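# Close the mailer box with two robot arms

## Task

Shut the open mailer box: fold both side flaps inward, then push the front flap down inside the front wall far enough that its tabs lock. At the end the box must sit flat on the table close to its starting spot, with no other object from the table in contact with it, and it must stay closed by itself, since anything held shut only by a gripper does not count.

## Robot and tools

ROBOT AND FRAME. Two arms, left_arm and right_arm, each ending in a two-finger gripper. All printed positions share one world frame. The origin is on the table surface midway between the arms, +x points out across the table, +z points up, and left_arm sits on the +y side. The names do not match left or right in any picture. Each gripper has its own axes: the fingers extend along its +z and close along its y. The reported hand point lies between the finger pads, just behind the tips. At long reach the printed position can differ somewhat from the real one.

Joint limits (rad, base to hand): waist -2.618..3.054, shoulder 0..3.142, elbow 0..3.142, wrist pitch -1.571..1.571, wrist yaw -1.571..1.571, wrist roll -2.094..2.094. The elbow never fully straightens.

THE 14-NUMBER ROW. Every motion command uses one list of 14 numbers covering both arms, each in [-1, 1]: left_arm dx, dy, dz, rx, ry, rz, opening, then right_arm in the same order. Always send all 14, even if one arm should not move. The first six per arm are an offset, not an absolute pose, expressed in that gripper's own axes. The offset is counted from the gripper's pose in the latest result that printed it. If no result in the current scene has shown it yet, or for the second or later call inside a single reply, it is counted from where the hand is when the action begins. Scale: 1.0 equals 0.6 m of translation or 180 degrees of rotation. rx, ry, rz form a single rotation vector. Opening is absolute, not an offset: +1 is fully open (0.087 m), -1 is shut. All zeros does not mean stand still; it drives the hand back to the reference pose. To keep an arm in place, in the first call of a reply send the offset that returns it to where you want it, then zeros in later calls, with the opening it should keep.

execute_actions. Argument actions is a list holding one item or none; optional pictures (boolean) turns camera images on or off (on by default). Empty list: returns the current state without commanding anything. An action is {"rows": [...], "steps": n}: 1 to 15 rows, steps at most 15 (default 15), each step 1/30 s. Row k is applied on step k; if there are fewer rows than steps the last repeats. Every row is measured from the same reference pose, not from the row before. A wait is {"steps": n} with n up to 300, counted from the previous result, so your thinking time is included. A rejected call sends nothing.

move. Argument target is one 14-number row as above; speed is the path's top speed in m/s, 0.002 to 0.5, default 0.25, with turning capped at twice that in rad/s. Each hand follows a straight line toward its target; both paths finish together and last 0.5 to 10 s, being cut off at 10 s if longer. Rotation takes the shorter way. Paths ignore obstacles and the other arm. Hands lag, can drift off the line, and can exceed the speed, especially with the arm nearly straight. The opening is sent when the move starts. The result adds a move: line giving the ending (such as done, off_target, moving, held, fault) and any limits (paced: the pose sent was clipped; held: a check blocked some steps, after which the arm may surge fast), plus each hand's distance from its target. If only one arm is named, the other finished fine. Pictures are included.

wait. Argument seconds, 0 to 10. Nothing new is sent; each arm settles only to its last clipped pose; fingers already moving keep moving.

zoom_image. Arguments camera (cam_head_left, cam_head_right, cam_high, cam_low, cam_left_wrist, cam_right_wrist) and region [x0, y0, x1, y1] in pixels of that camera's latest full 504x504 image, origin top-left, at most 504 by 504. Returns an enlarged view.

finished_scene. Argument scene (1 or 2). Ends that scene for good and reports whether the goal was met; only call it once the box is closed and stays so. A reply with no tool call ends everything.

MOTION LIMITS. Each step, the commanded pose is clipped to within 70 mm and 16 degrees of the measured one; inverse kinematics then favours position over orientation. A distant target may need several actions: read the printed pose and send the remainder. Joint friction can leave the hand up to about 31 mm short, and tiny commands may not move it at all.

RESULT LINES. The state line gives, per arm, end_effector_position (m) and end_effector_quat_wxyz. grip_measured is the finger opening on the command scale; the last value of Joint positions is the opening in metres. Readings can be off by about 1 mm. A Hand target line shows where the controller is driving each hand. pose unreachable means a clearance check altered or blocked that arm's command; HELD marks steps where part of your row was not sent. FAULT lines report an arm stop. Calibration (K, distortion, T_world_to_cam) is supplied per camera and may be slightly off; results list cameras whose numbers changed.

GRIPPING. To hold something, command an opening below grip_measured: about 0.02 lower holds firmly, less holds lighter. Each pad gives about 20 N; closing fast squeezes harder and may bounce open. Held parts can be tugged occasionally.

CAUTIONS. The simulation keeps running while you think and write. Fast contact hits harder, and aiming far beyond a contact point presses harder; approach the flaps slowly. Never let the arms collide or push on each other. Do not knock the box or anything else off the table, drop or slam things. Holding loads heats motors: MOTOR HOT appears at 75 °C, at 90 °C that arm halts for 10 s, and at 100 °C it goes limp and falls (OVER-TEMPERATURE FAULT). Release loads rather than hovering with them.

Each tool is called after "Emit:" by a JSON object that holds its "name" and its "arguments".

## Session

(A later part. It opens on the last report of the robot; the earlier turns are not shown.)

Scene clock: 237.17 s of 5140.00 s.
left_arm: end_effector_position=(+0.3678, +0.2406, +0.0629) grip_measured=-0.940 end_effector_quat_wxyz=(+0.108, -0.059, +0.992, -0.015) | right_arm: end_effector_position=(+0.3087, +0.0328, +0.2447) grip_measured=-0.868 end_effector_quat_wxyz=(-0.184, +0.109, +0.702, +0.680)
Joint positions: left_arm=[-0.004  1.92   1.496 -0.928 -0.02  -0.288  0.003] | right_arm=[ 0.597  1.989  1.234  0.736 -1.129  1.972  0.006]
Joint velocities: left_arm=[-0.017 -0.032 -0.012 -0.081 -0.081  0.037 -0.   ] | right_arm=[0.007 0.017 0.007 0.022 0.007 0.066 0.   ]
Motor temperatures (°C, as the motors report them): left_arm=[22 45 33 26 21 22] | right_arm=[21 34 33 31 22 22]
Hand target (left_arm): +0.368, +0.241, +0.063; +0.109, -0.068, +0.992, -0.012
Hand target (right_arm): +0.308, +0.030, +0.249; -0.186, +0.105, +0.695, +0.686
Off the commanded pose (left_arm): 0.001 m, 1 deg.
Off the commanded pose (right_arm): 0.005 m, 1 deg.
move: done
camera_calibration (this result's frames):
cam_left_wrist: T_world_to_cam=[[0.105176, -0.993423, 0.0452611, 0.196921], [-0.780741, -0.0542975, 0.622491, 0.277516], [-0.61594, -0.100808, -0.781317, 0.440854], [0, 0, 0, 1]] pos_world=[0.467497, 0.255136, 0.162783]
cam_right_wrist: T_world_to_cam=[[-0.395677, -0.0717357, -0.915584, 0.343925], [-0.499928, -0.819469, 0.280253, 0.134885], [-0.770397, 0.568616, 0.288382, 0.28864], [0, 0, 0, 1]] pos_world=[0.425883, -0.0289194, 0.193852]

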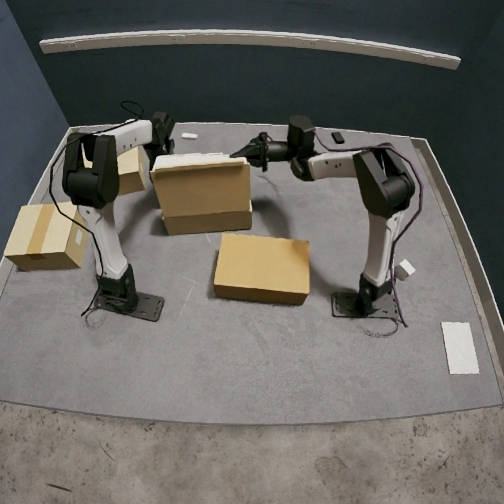

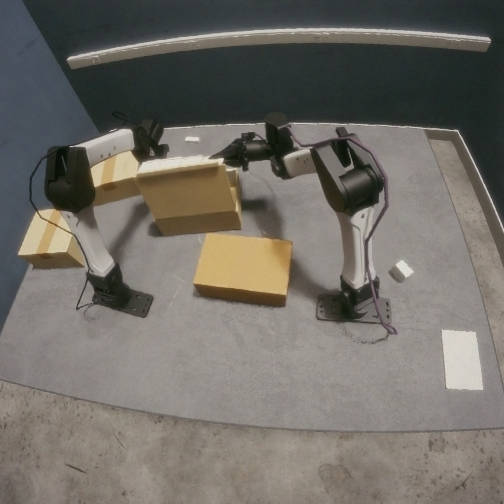

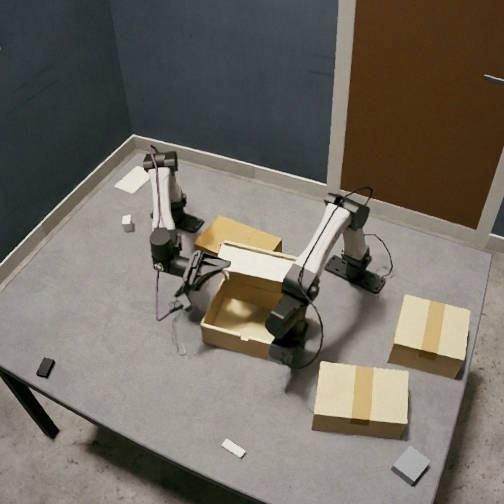

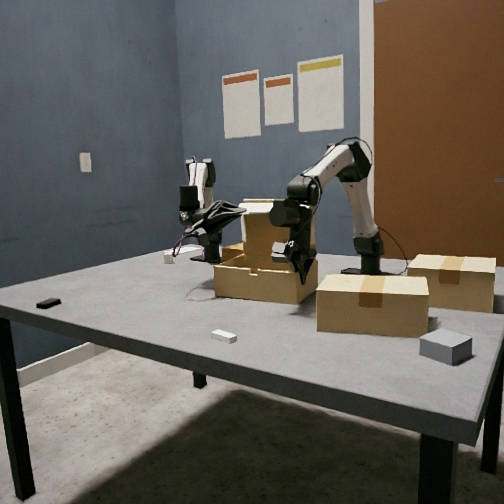

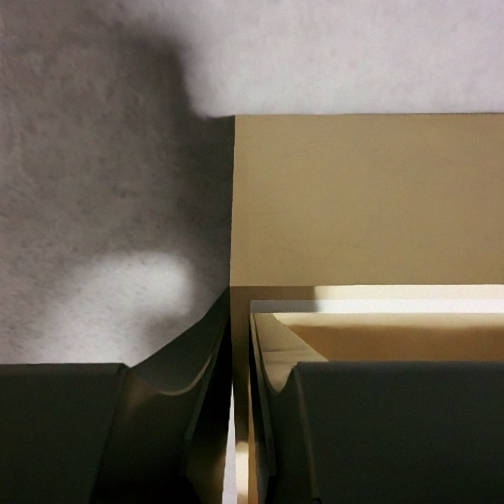

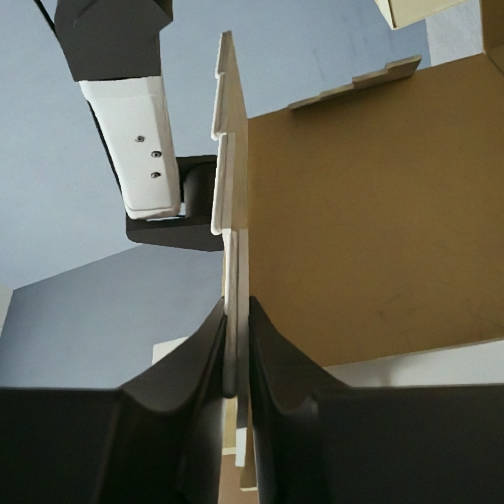

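Emit:
{"name": "move", "arguments": {"target": [0,0,0,0,0,0,-1, 0.06,-0.03,0,0,0,0,-1], "speed": 0.05}}

Emit:
{"name": "move", "arguments": {"target": [0,0,0,0,0,0,-1, 0,0,0,0,0,0,-0.5]}}

Emit:
{"name": "move", "arguments": {"target": [0,0,0,0,0,0,-1, 0,0,-0.15,0,0,0,-0.5], "speed": 0.1}}

Scene clock: 241.77 s of 5140.00 s.
left_arm: end_effector_position=(+0.3668, +0.2385, +0.0629) grip_measured=-0.935 end_effector_quat_wxyz=(+0.108, -0.036, +0.993, -0.015) | right_arm: end_effector_position=(+0.2870, +0.0310, +0.2329) grip_measured=-0.877 end_effector_quat_wxyz=(-0.176, +0.140, +0.704, +0.674)
Joint positions: left_arm=[-0.013  1.92   1.496 -0.928 -0.018 -0.251  0.003] | right_arm=[ 0.628  1.908  1.087  0.761 -1.047  1.971  0.005]
Joint velocities: left_arm=[ 0.012 -0.012 -0.007 -0.007  0.007 -0.007 -0.   ] | right_arm=[-0.012 -0.002 -0.007 -0.037 -0.007 -0.007 -0.   ]
Motor temperatures (°C, as the motors report them): left_arm=[22 45 33 26 21 22] | right_arm=[21 35 33 32 22 22]
Hand target (left_arm): +0.368, +0.241, +0.063; +0.108, -0.059, +0.992, -0.015
Hand target (right_arm): +0.269, +0.029, +0.242; -0.184, +0.109, +0.702, +0.679
Off the commanded pose (left_arm): 0.002 m, 3 deg.
Off the commanded pose (right_arm): 0.021 m, 4 deg.
After step 90, 0.57 s passed at rest.
move: off_target (left_arm, right_arm)
camera_calibration (this result's frames):
cam_left_wrist: T_world_to_cam=[[0.0603616, -0.997395, 0.0394857, 0.212713], [-0.782438, -0.0227159, 0.622314, 0.269795], [-0.619796, -0.068459, -0.781771, 0.43375], [0, 0, 0, 1]] pos_world=[0.467095, 0.247982, 0.162797]
cam_right_wrist: T_world_to_cam=[[-0.428062, -0.0728443, -0.900809, 0.330352], [-0.531498, -0.785863, 0.316115, 0.125539], [-0.73094, 0.614095, 0.297681, 0.261425], [0, 0, 0, 1]] pos_world=[0.399221, -0.0378192, 0.180077]

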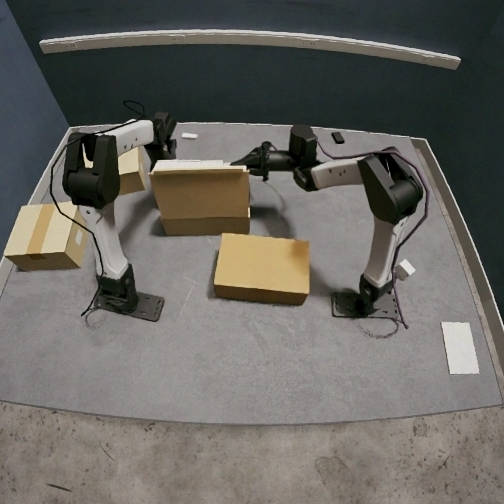

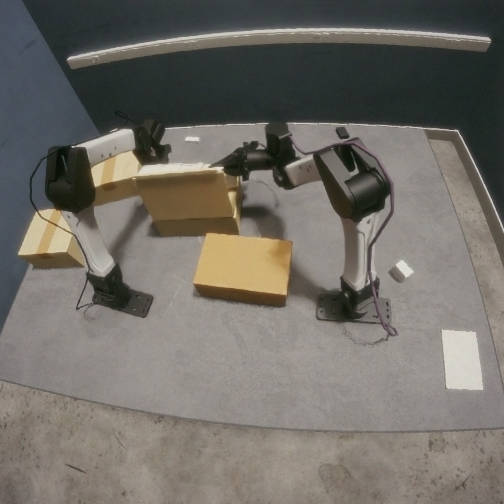

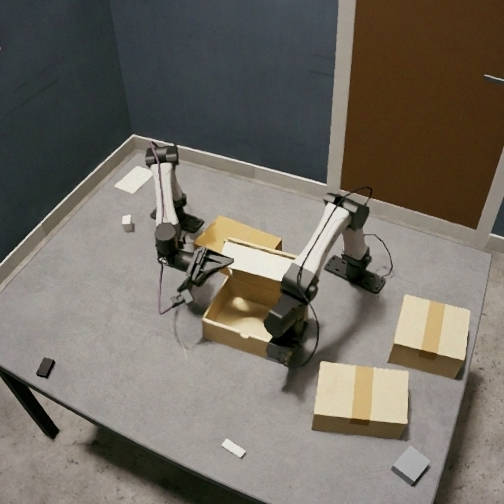

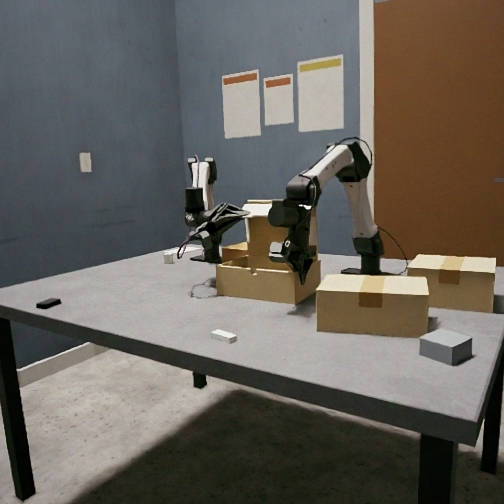

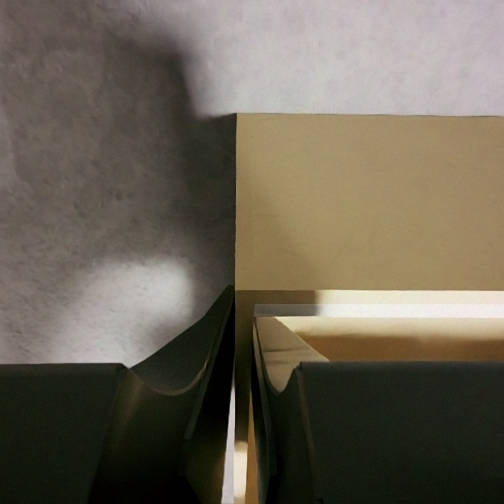

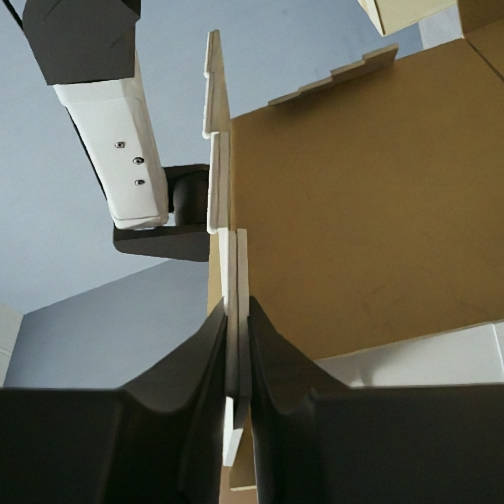

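Scene clock: 242.27 s of 5140.00 s.
left_arm: end_effector_position=(+0.3669, +0.2389, +0.0628) grip_measured=-0.941 end_effector_quat_wxyz=(+0.108, -0.034, +0.993, -0.013) | right_arm: end_effector_position=(+0.2878, +0.0312, +0.2333) grip_measured=-0.500 end_effector_quat_wxyz=(-0.174, +0.141, +0.703, +0.675)
Joint positions: left_arm=[-0.013  1.92   1.496 -0.928 -0.02  -0.247  0.003] | right_arm=[ 0.628  1.908  1.087  0.764 -1.042  1.971  0.022]
Joint velocities: left_arm=[-0.007  0.017 -0.002 -0.051 -0.11   0.051 -0.   ] | right_arm=[-0.002  0.017  0.002  0.007 -0.007  0.051 -0.   ]
Motor temperatures (°C, as the motors report them): left_arm=[22 45 33 26 21 22] | right_arm=[21 35 33 32 22 22]
Hand target (left_arm): +0.367, +0.239, +0.063; +0.108, -0.036, +0.993, -0.015
Hand target (right_arm): +0.287, +0.031, +0.233; -0.176, +0.140, +0.704, +0.674
Off the commanded pose (left_arm): 0.000 m, 0 deg.
Off the commanded pose (right_arm): 0.001 m, 0 deg.
move: done
camera_calibration (this result's frames):
cam_left_wrist: T_world_to_cam=[[0.055627, -0.997793, 0.0362522, 0.215207], [-0.782854, -0.0210509, 0.621849, 0.26963], [-0.619714, -0.0629718, -0.782298, 0.432477], [0, 0, 0, 1]] pos_world=[0.467122, 0.247642, 0.162855]
cam_right_wrist: T_world_to_cam=[[-0.425974, -0.0694332, -0.902067, 0.330623], [-0.536235, -0.783673, 0.313541, 0.127945], [-0.728696, 0.617281, 0.296592, 0.261304], [0, 0, 0, 1]] pos_world=[0.399856, -0.0380748, 0.180628]

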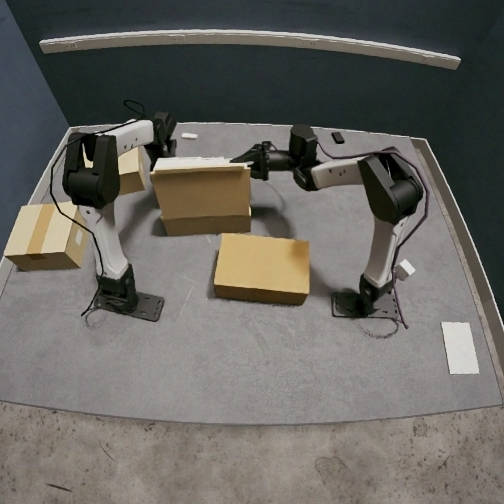

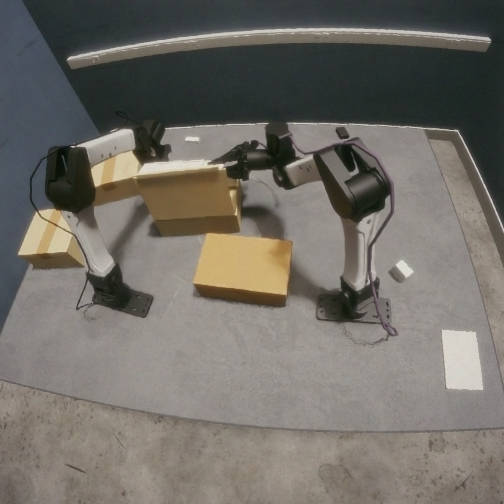

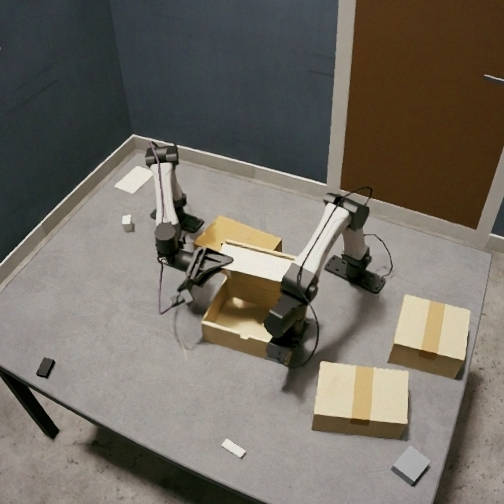

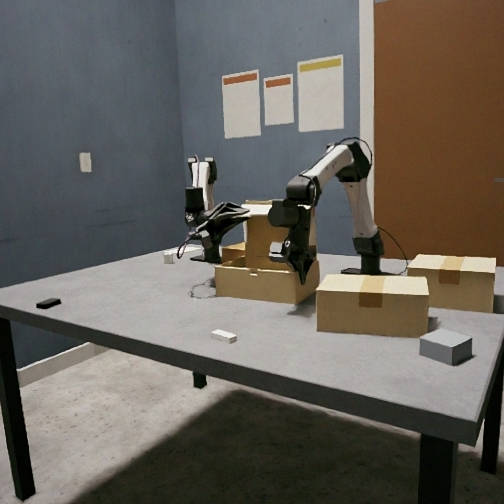

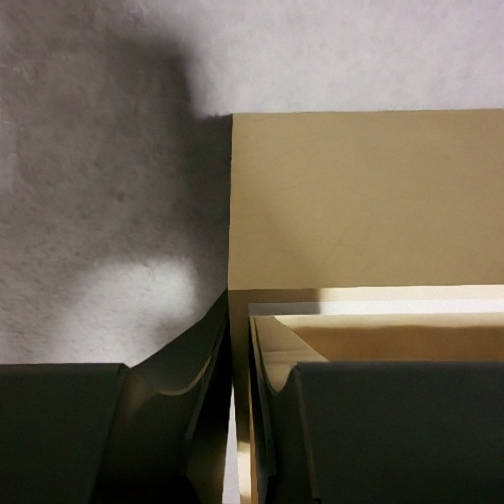

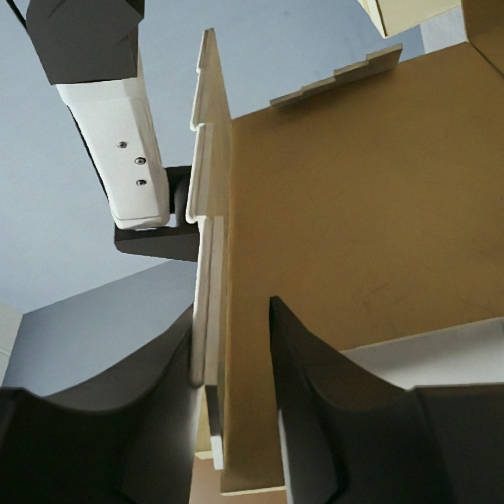

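Scene clock: 243.63 s of 5140.00 s.
left_arm: end_effector_position=(+0.3670, +0.2394, +0.0628) grip_measured=-0.941 end_effector_quat_wxyz=(+0.109, -0.034, +0.993, -0.012) | right_arm: end_effector_position=(+0.2975, -0.0544, +0.2334) grip_measured=-0.500 end_effector_quat_wxyz=(-0.176, +0.146, +0.702, +0.675)
Joint positions: left_arm=[-0.013  1.92   1.496 -0.928 -0.023 -0.246  0.003] | right_arm=[ 0.414  1.8    0.949  0.766 -1.25   1.949  0.022]
Joint velocities: left_arm=[ 0.017 -0.002 -0.007 -0.022  0.051  0.022 -0.001] | right_arm=[-0.002  0.002 -0.002 -0.066  0.007 -0.007  0.   ]
Motor temperatures (°C, as the motors report them): left_arm=[22 45 33 26 21 22] | right_arm=[21 35 33 32 22 22]
Hand target (left_arm): +0.367, +0.239, +0.063; +0.108, -0.034, +0.993, -0.013
Hand target (right_arm): +0.292, -0.058, +0.235; -0.174, +0.141, +0.702, +0.676
Off the commanded pose (left_arm): 0.000 m, 0 deg.
Off the commanded pose (right_arm): 0.007 m, 1 deg.
move: done
camera_calibration (this result's frames):
cam_left_wrist: T_world_to_cam=[[0.0558154, -0.997874, 0.0336373, 0.215793], [-0.783146, -0.0228574, 0.621418, 0.270285], [-0.619328, -0.0610276, -0.782757, 0.431969], [0, 0, 0, 1]] pos_world=[0.467159, 0.247875, 0.162908]
cam_right_wrist: T_world_to_cam=[[-0.4353, -0.0659545, -0.897866, 0.330919], [-0.537483, -0.781036, 0.317953, 0.0654721], [-0.722236, 0.620993, 0.304536, 0.317543], [0, 0, 0, 1]] pos_world=[0.408581, -0.124231, 0.179601]

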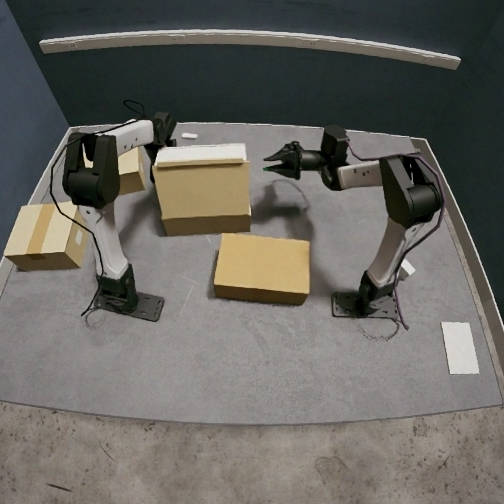

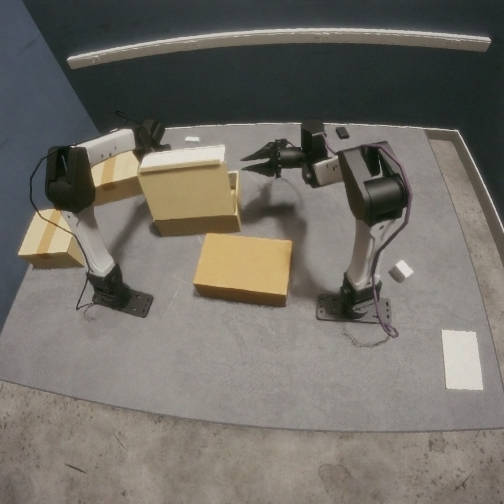

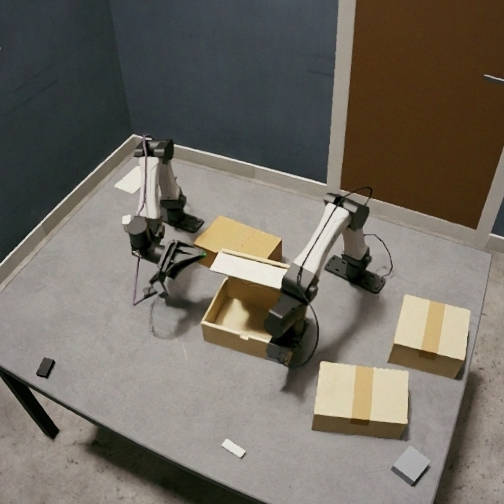

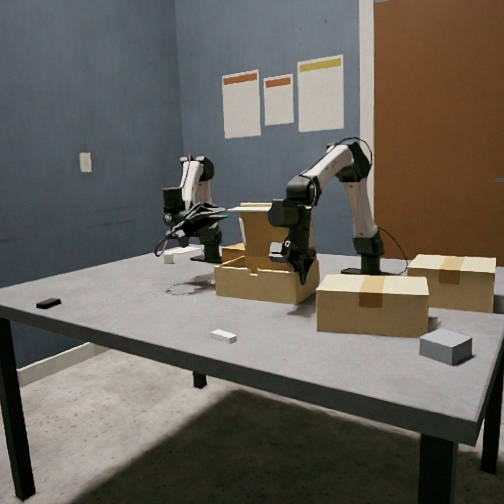

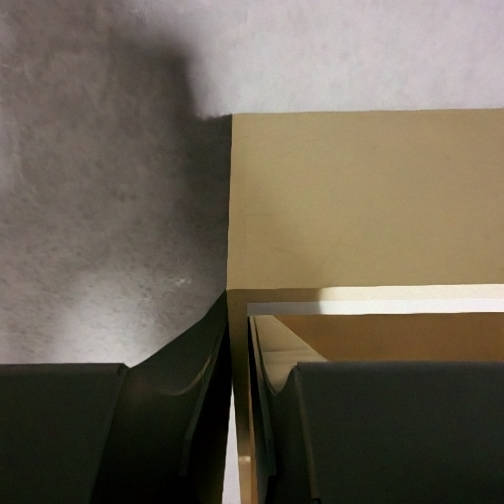

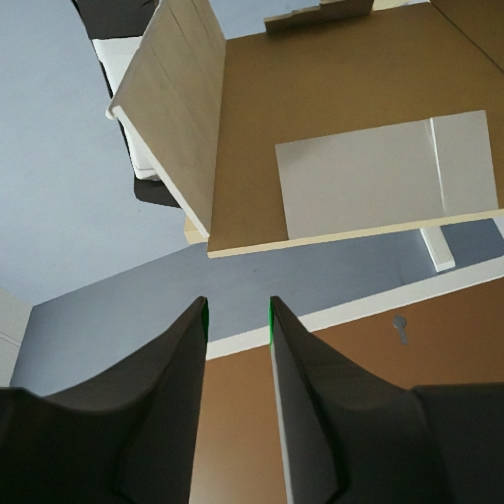

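Emit:
{"name": "move", "arguments": {"target": [0,0,0,0,0,0,-1, 0,0,0,0,0,-0.57,0], "speed": 0.4}}

Emit:
{"name": "move", "arguments": {"target": [0,0,0,0,0,0,-1, 0,0,0,0,0,-0.57,0], "speed": 0.4}}

Scene clock: 251.53 s of 5140.00 s.
left_arm: end_effector_position=(+0.3670, +0.2396, +0.0628) grip_measured=-0.941 end_effector_quat_wxyz=(+0.109, -0.034, +0.993, -0.011) | right_arm: end_effector_position=(+0.3016, -0.0557, +0.2251) grip_measured=+0.000 end_effector_quat_wxyz=(+0.411, -0.450, +0.558, +0.563)
Joint positions: left_arm=[-0.013  1.92   1.496 -0.928 -0.024 -0.246  0.003] | right_arm=[ 0.436  1.623  0.973  0.565 -1.228  0.181  0.044]
Joint velocities: left_arm=[ 0.012 -0.012 -0.017  0.022 -0.007  0.007 -0.   ] | right_arm=[-0.002 -0.017 -0.012 -0.007  0.007  0.007  0.   ]
Motor temperatures (°C, as the motors report them): left_arm=[22 44 33 26 21 22] | right_arm=[21 35 33 31 22 22]
Hand target (left_arm): +0.367, +0.239, +0.063; +0.109, -0.034, +0.993, -0.012
Hand target (right_arm): +0.298, -0.054, +0.233; +0.417, -0.456, +0.552, +0.559
Off the commanded pose (left_arm): 0.000 m, 0 deg.
Off the commanded pose (right_arm): 0.009 m, 1 deg.
After step 90, 1.83 s passed at rest.
move: done
camera_calibration (this result's frames):
cam_left_wrist: T_world_to_cam=[[0.0560559, -0.997897, 0.0325518, 0.215974], [-0.783265, -0.0237342, 0.621235, 0.270589], [-0.619156, -0.0603205, -0.782948, 0.431779], [0, 0, 0, 1]] pos_world=[0.467175, 0.247987, 0.16293]
cam_right_wrist: T_world_to_cam=[[0.967514, 0.0197584, -0.252046, -0.238495], [-0.140422, -0.787026, -0.600726, 0.156035], [-0.210236, 0.616603, -0.758684, 0.408567], [0, 0, 0, 1]] pos_world=[0.338553, -0.124408, 0.343596]

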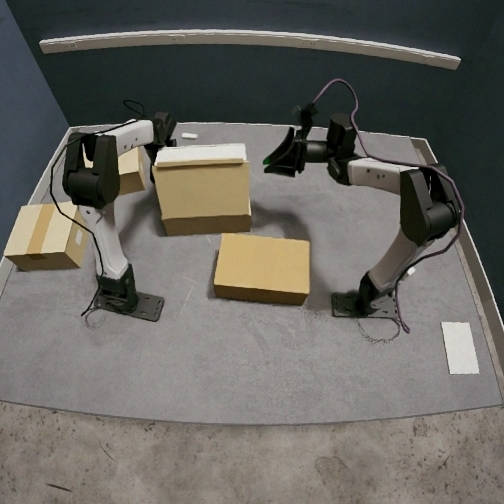

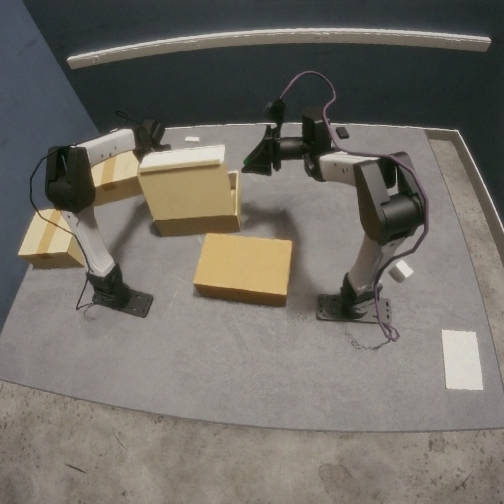

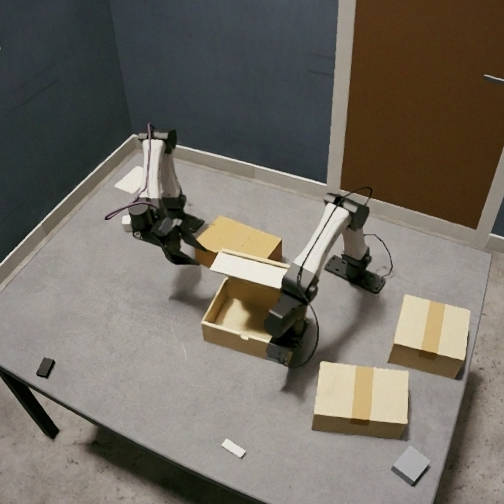

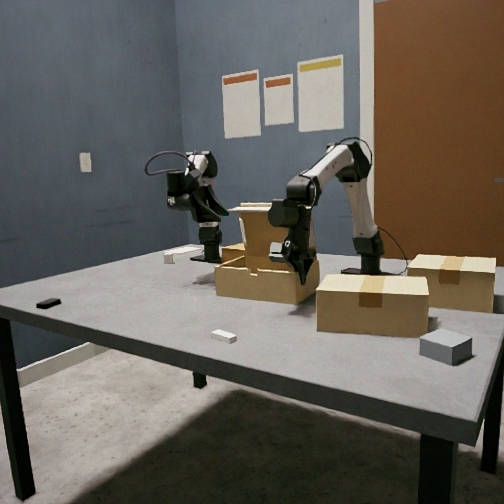

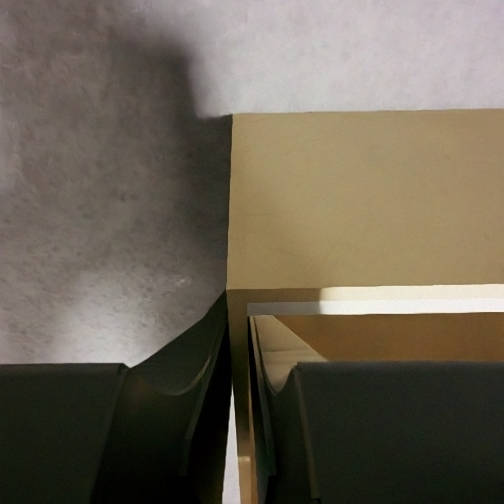

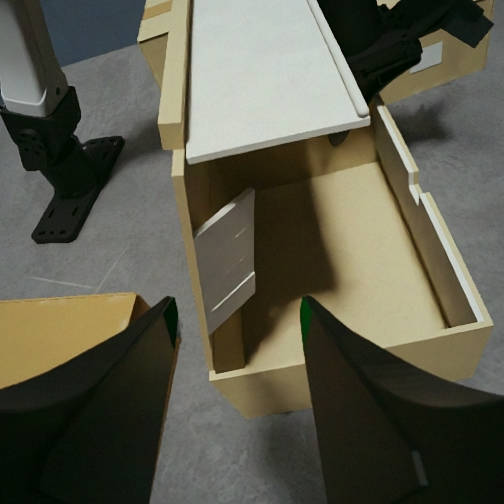

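Scene clock: 254.50 s of 5140.00 s.
left_arm: end_effector_position=(+0.3670, +0.2398, +0.0628) grip_measured=-0.941 end_effector_quat_wxyz=(+0.109, -0.034, +0.993, -0.011) | right_arm: end_effector_position=(+0.3050, -0.0565, +0.2264) grip_measured=+0.000 end_effector_quat_wxyz=(+0.696, -0.717, +0.002, +0.035)
Joint positions: left_arm=[-0.013  1.92   1.496 -0.928 -0.025 -0.246  0.003] | right_arm=[ 0.485  1.522  0.703  0.744 -1.177 -1.585  0.044]
Joint velocities: left_arm=[-0.007 -0.017  0.012  0.051  0.022 -0.139 -0.   ] | right_arm=[ 0.007 -0.022 -0.002 -0.007  0.051 -0.022 -0.   ]
Motor temperatures (°C, as the motors report them): left_arm=[22 44 33 26 21 22] | right_arm=[21 35 32 31 22 22]
Hand target (left_arm): +0.367, +0.240, +0.063; +0.109, -0.034, +0.993, -0.011
Hand target (right_arm): +0.301, -0.055, +0.225; +0.696, -0.717, -0.003, +0.031
Off the commanded pose (left_arm): 0.000 m, 0 deg.
Off the commanded pose (right_arm): 0.004 m, 1 deg.
move: done
camera_calibration (this result's frames):
cam_left_wrist: T_world_to_cam=[[0.0562163, -0.997911, 0.0318281, 0.216094], [-0.783344, -0.0243187, 0.621113, 0.270791], [-0.619041, -0.059849, -0.783075, 0.431652], [0, 0, 0, 1]] pos_world=[0.467185, 0.248062, 0.162946]
cam_right_wrist: T_world_to_cam=[[0.0478243, 0.0105788, 0.9988, -0.244728], [0.681679, -0.731228, -0.0248952, -0.221293], [0.730087, 0.682051, -0.0421818, -0.0345193], [0, 0, 0, 1]] pos_world=[0.187756, -0.135682, 0.237469]

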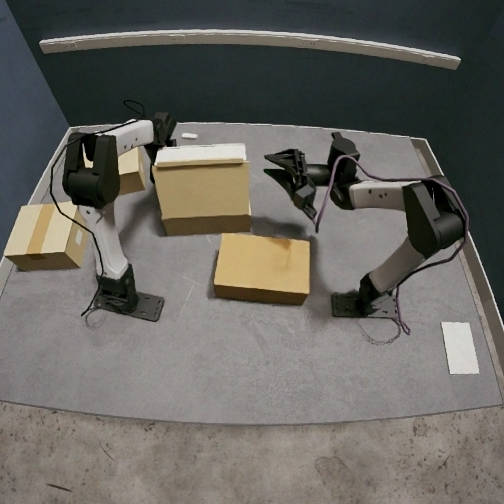

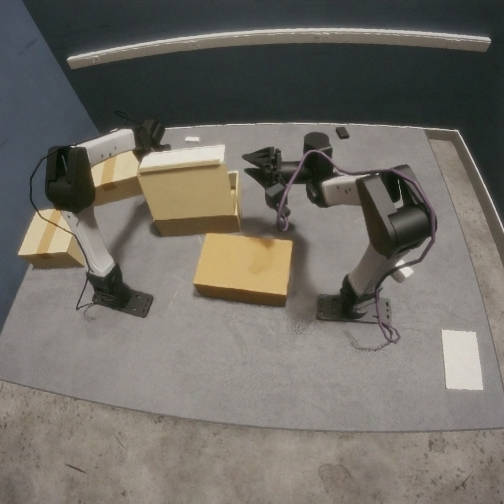

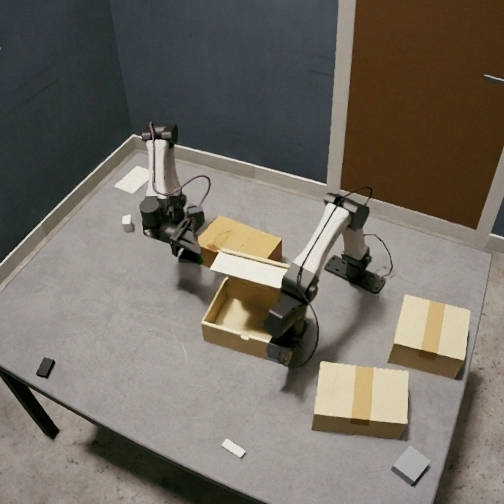

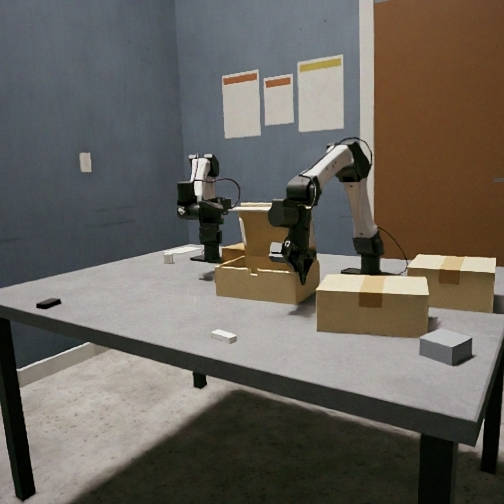

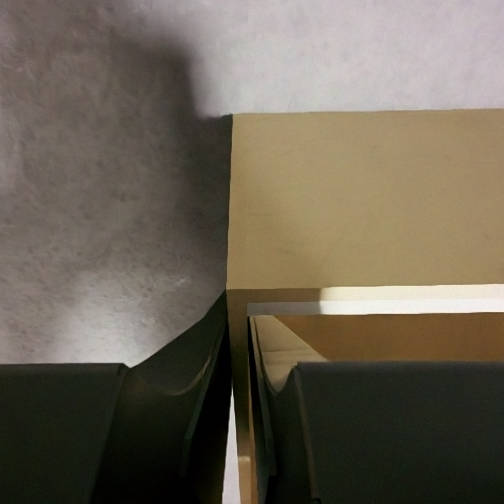

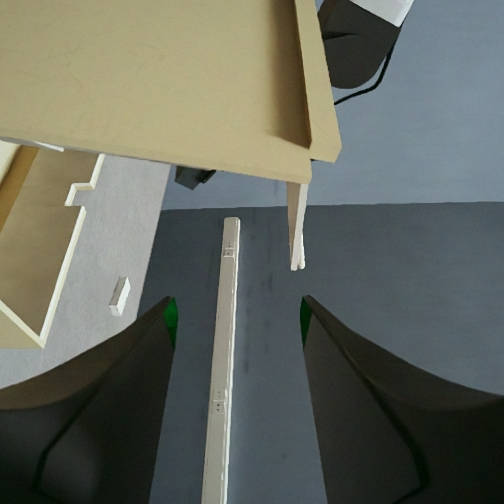

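Emit:
{"name": "move", "arguments": {"target": [0,0,0,0,0,0,-1, 0.035,-0.055,0,0,0,0,0], "speed": 0.08}}

Emit:
{"name": "move", "arguments": {"target": [0,0,0,0,0,0,-1, 0,0,0.14,0,0,0,0], "speed": 0.08}}

Scene clock: 258.23 s of 5140.00 s.
left_arm: end_effector_position=(+0.3670, +0.2398, +0.0628) grip_measured=-0.941 end_effector_quat_wxyz=(+0.109, -0.034, +0.993, -0.011) | right_arm: end_effector_position=(+0.3223, -0.0546, +0.2568) grip_measured=+0.000 end_effector_quat_wxyz=(+0.697, -0.716, +0.001, +0.034)
Joint positions: left_arm=[-0.013  1.92   1.496 -0.928 -0.025 -0.246  0.003] | right_arm=[ 0.467  1.522  0.837  0.615 -1.195 -1.587  0.044]
Joint velocities: left_arm=[-0.007 -0.012 -0.017  0.022  0.007  0.051  0.   ] | right_arm=[ 0.017 -0.007 -0.007 -0.007 -0.066  0.051  0.001]
Motor temperatures (°C, as the motors report them): left_arm=[22 44 33 26 21 22] | right_arm=[21 34 32 31 22 22]
Hand target (left_arm): +0.367, +0.240, +0.063; +0.109, -0.034, +0.993, -0.011
Hand target (right_arm): +0.328, -0.055, +0.258; +0.696, -0.717, +0.003, +0.035
Off the commanded pose (left_arm): 0.000 m, 0 deg.
Off the commanded pose (right_arm): 0.006 m, 0 deg.
move: done
camera_calibration (this result's frames):
cam_left_wrist: T_world_to_cam=[[0.0562163, -0.997911, 0.0318281, 0.216094], [-0.783344, -0.0243187, 0.621113, 0.270791], [-0.619041, -0.059849, -0.783075, 0.431652], [0, 0, 0, 1]] pos_world=[0.467185, 0.248062, 0.162946]
cam_right_wrist: T_world_to_cam=[[0.0434284, 0.00756968, 0.999028, -0.274674], [0.681774, -0.731166, -0.0240971, -0.231176], [0.730272, 0.682158, -0.0369141, -0.0486108], [0, 0, 0, 1]] pos_world=[0.205038, -0.133788, 0.267042]

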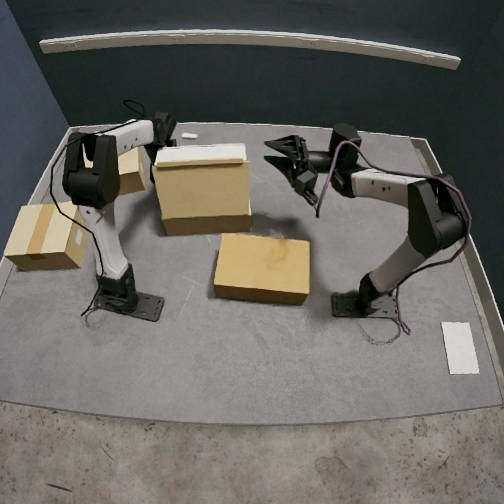

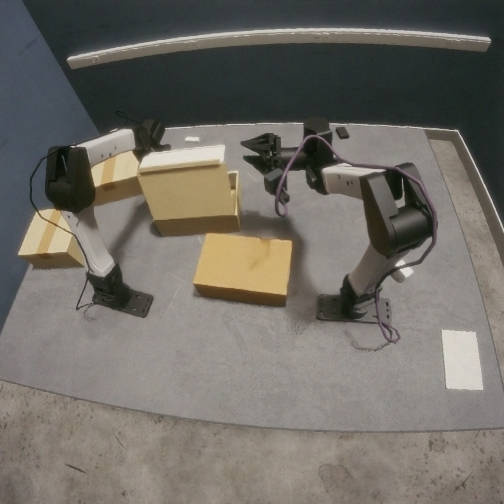

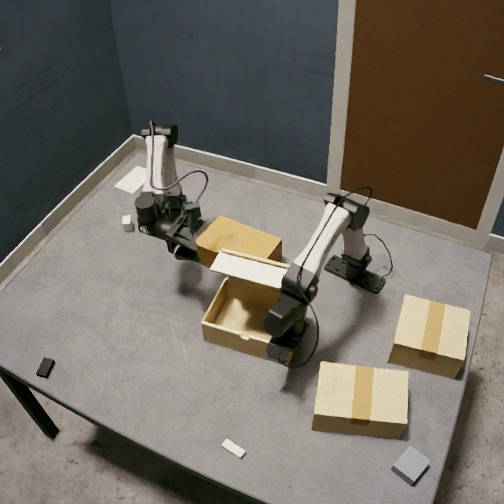

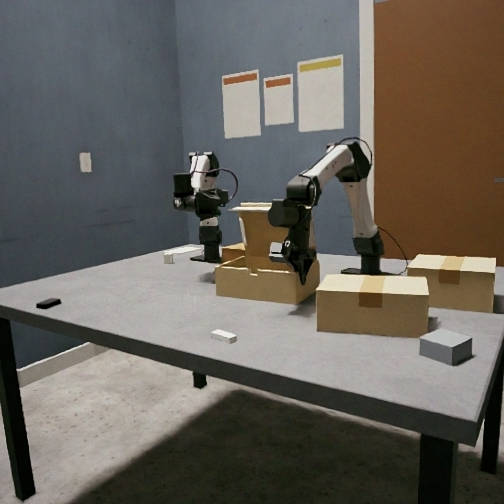

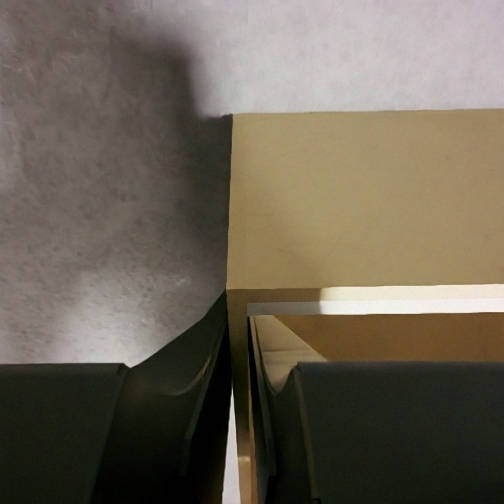

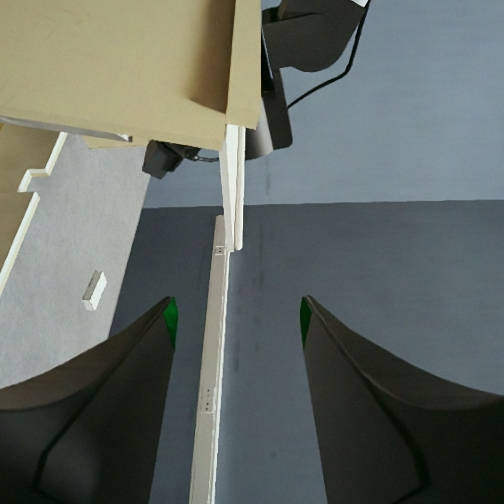

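Scene clock: 259.67 s of 5140.00 s.
left_arm: end_effector_position=(+0.3672, +0.2409, +0.0628) grip_measured=-0.941 end_effector_quat_wxyz=(+0.110, -0.033, +0.993, -0.008) | right_arm: end_effector_position=(+0.3160, +0.0227, +0.2472) grip_measured=+0.000 end_effector_quat_wxyz=(+0.690, -0.723, +0.006, +0.040)
Joint positions: left_arm=[-0.013  1.92   1.496 -0.928 -0.03  -0.243  0.003] | right_arm=[ 0.682  1.659  0.956  0.623 -0.98  -1.572  0.044]
Joint velocities: left_arm=[-0.012 -0.007 -0.002 -0.007 -0.051 -0.037 -0.001] | right_arm=[ 0.007  0.007  0.002  0.037 -0.051 -0.022 -0.001]
Motor temperatures (°C, as the motors report them): left_arm=[22 44 33 26 21 22] | right_arm=[21 34 33 31 22 22]
Hand target (left_arm): +0.367, +0.240, +0.063; +0.109, -0.034, +0.993, -0.011
Hand target (right_arm): +0.319, +0.029, +0.255; +0.696, -0.717, +0.000, +0.034
Off the commanded pose (left_arm): 0.001 m, 0 deg.
Off the commanded pose (right_arm): 0.010 m, 1 deg.
move: done
camera_calibration (this result's frames):
cam_left_wrist: T_world_to_cam=[[0.0544496, -0.998185, 0.0257379, 0.218295], [-0.784035, -0.0267779, 0.620139, 0.271887], [-0.618324, -0.0539458, -0.78407, 0.430181], [0, 0, 0, 1]] pos_world=[0.467274, 0.248385, 0.163066]
cam_right_wrist: T_world_to_cam=[[0.0589211, 0.0273948, 0.997887, -0.27049], [0.681767, -0.731291, -0.0201795, -0.171536], [0.729193, 0.681515, -0.0617653, -0.0905972], [0, 0, 0, 1]] pos_world=[0.198948, -0.056289, 0.260861]

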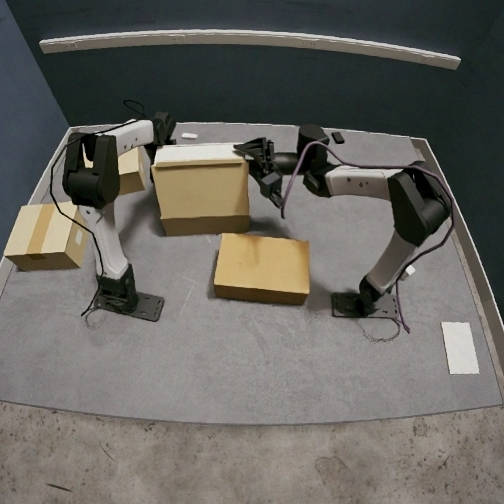

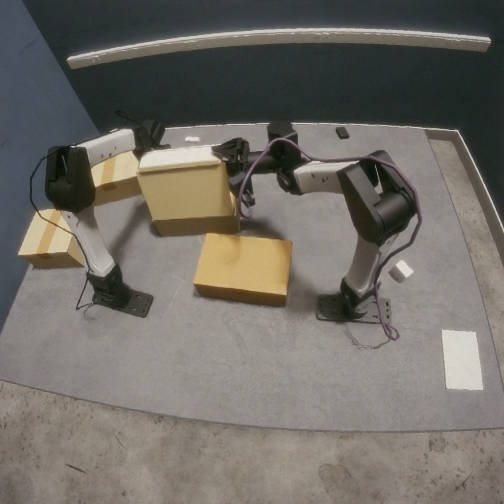

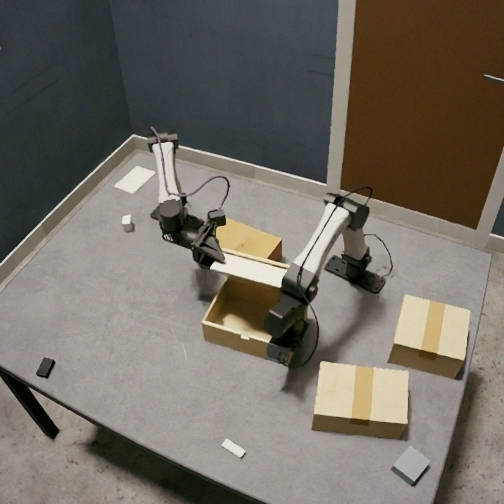

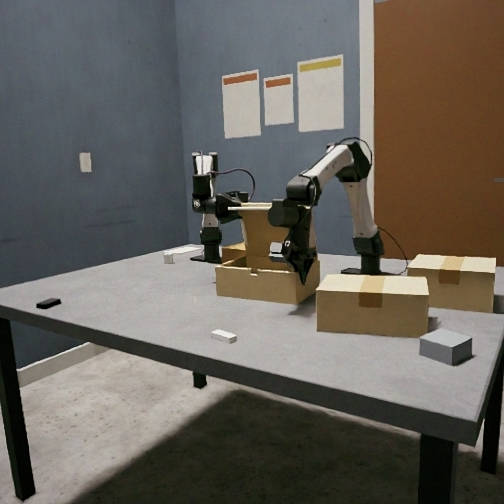

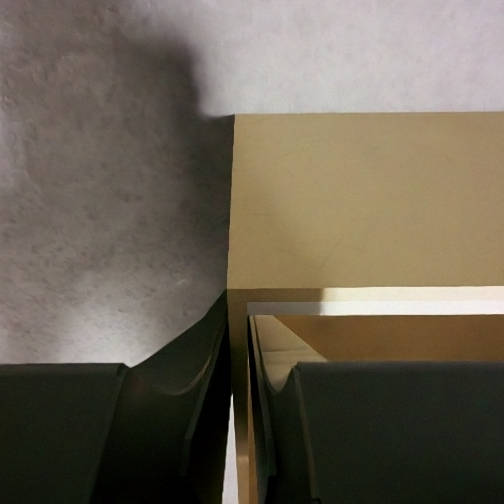

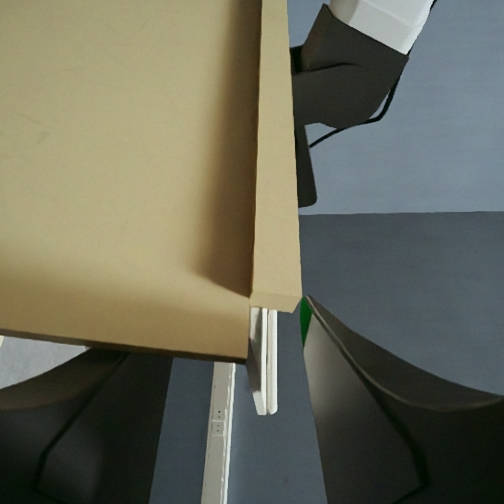

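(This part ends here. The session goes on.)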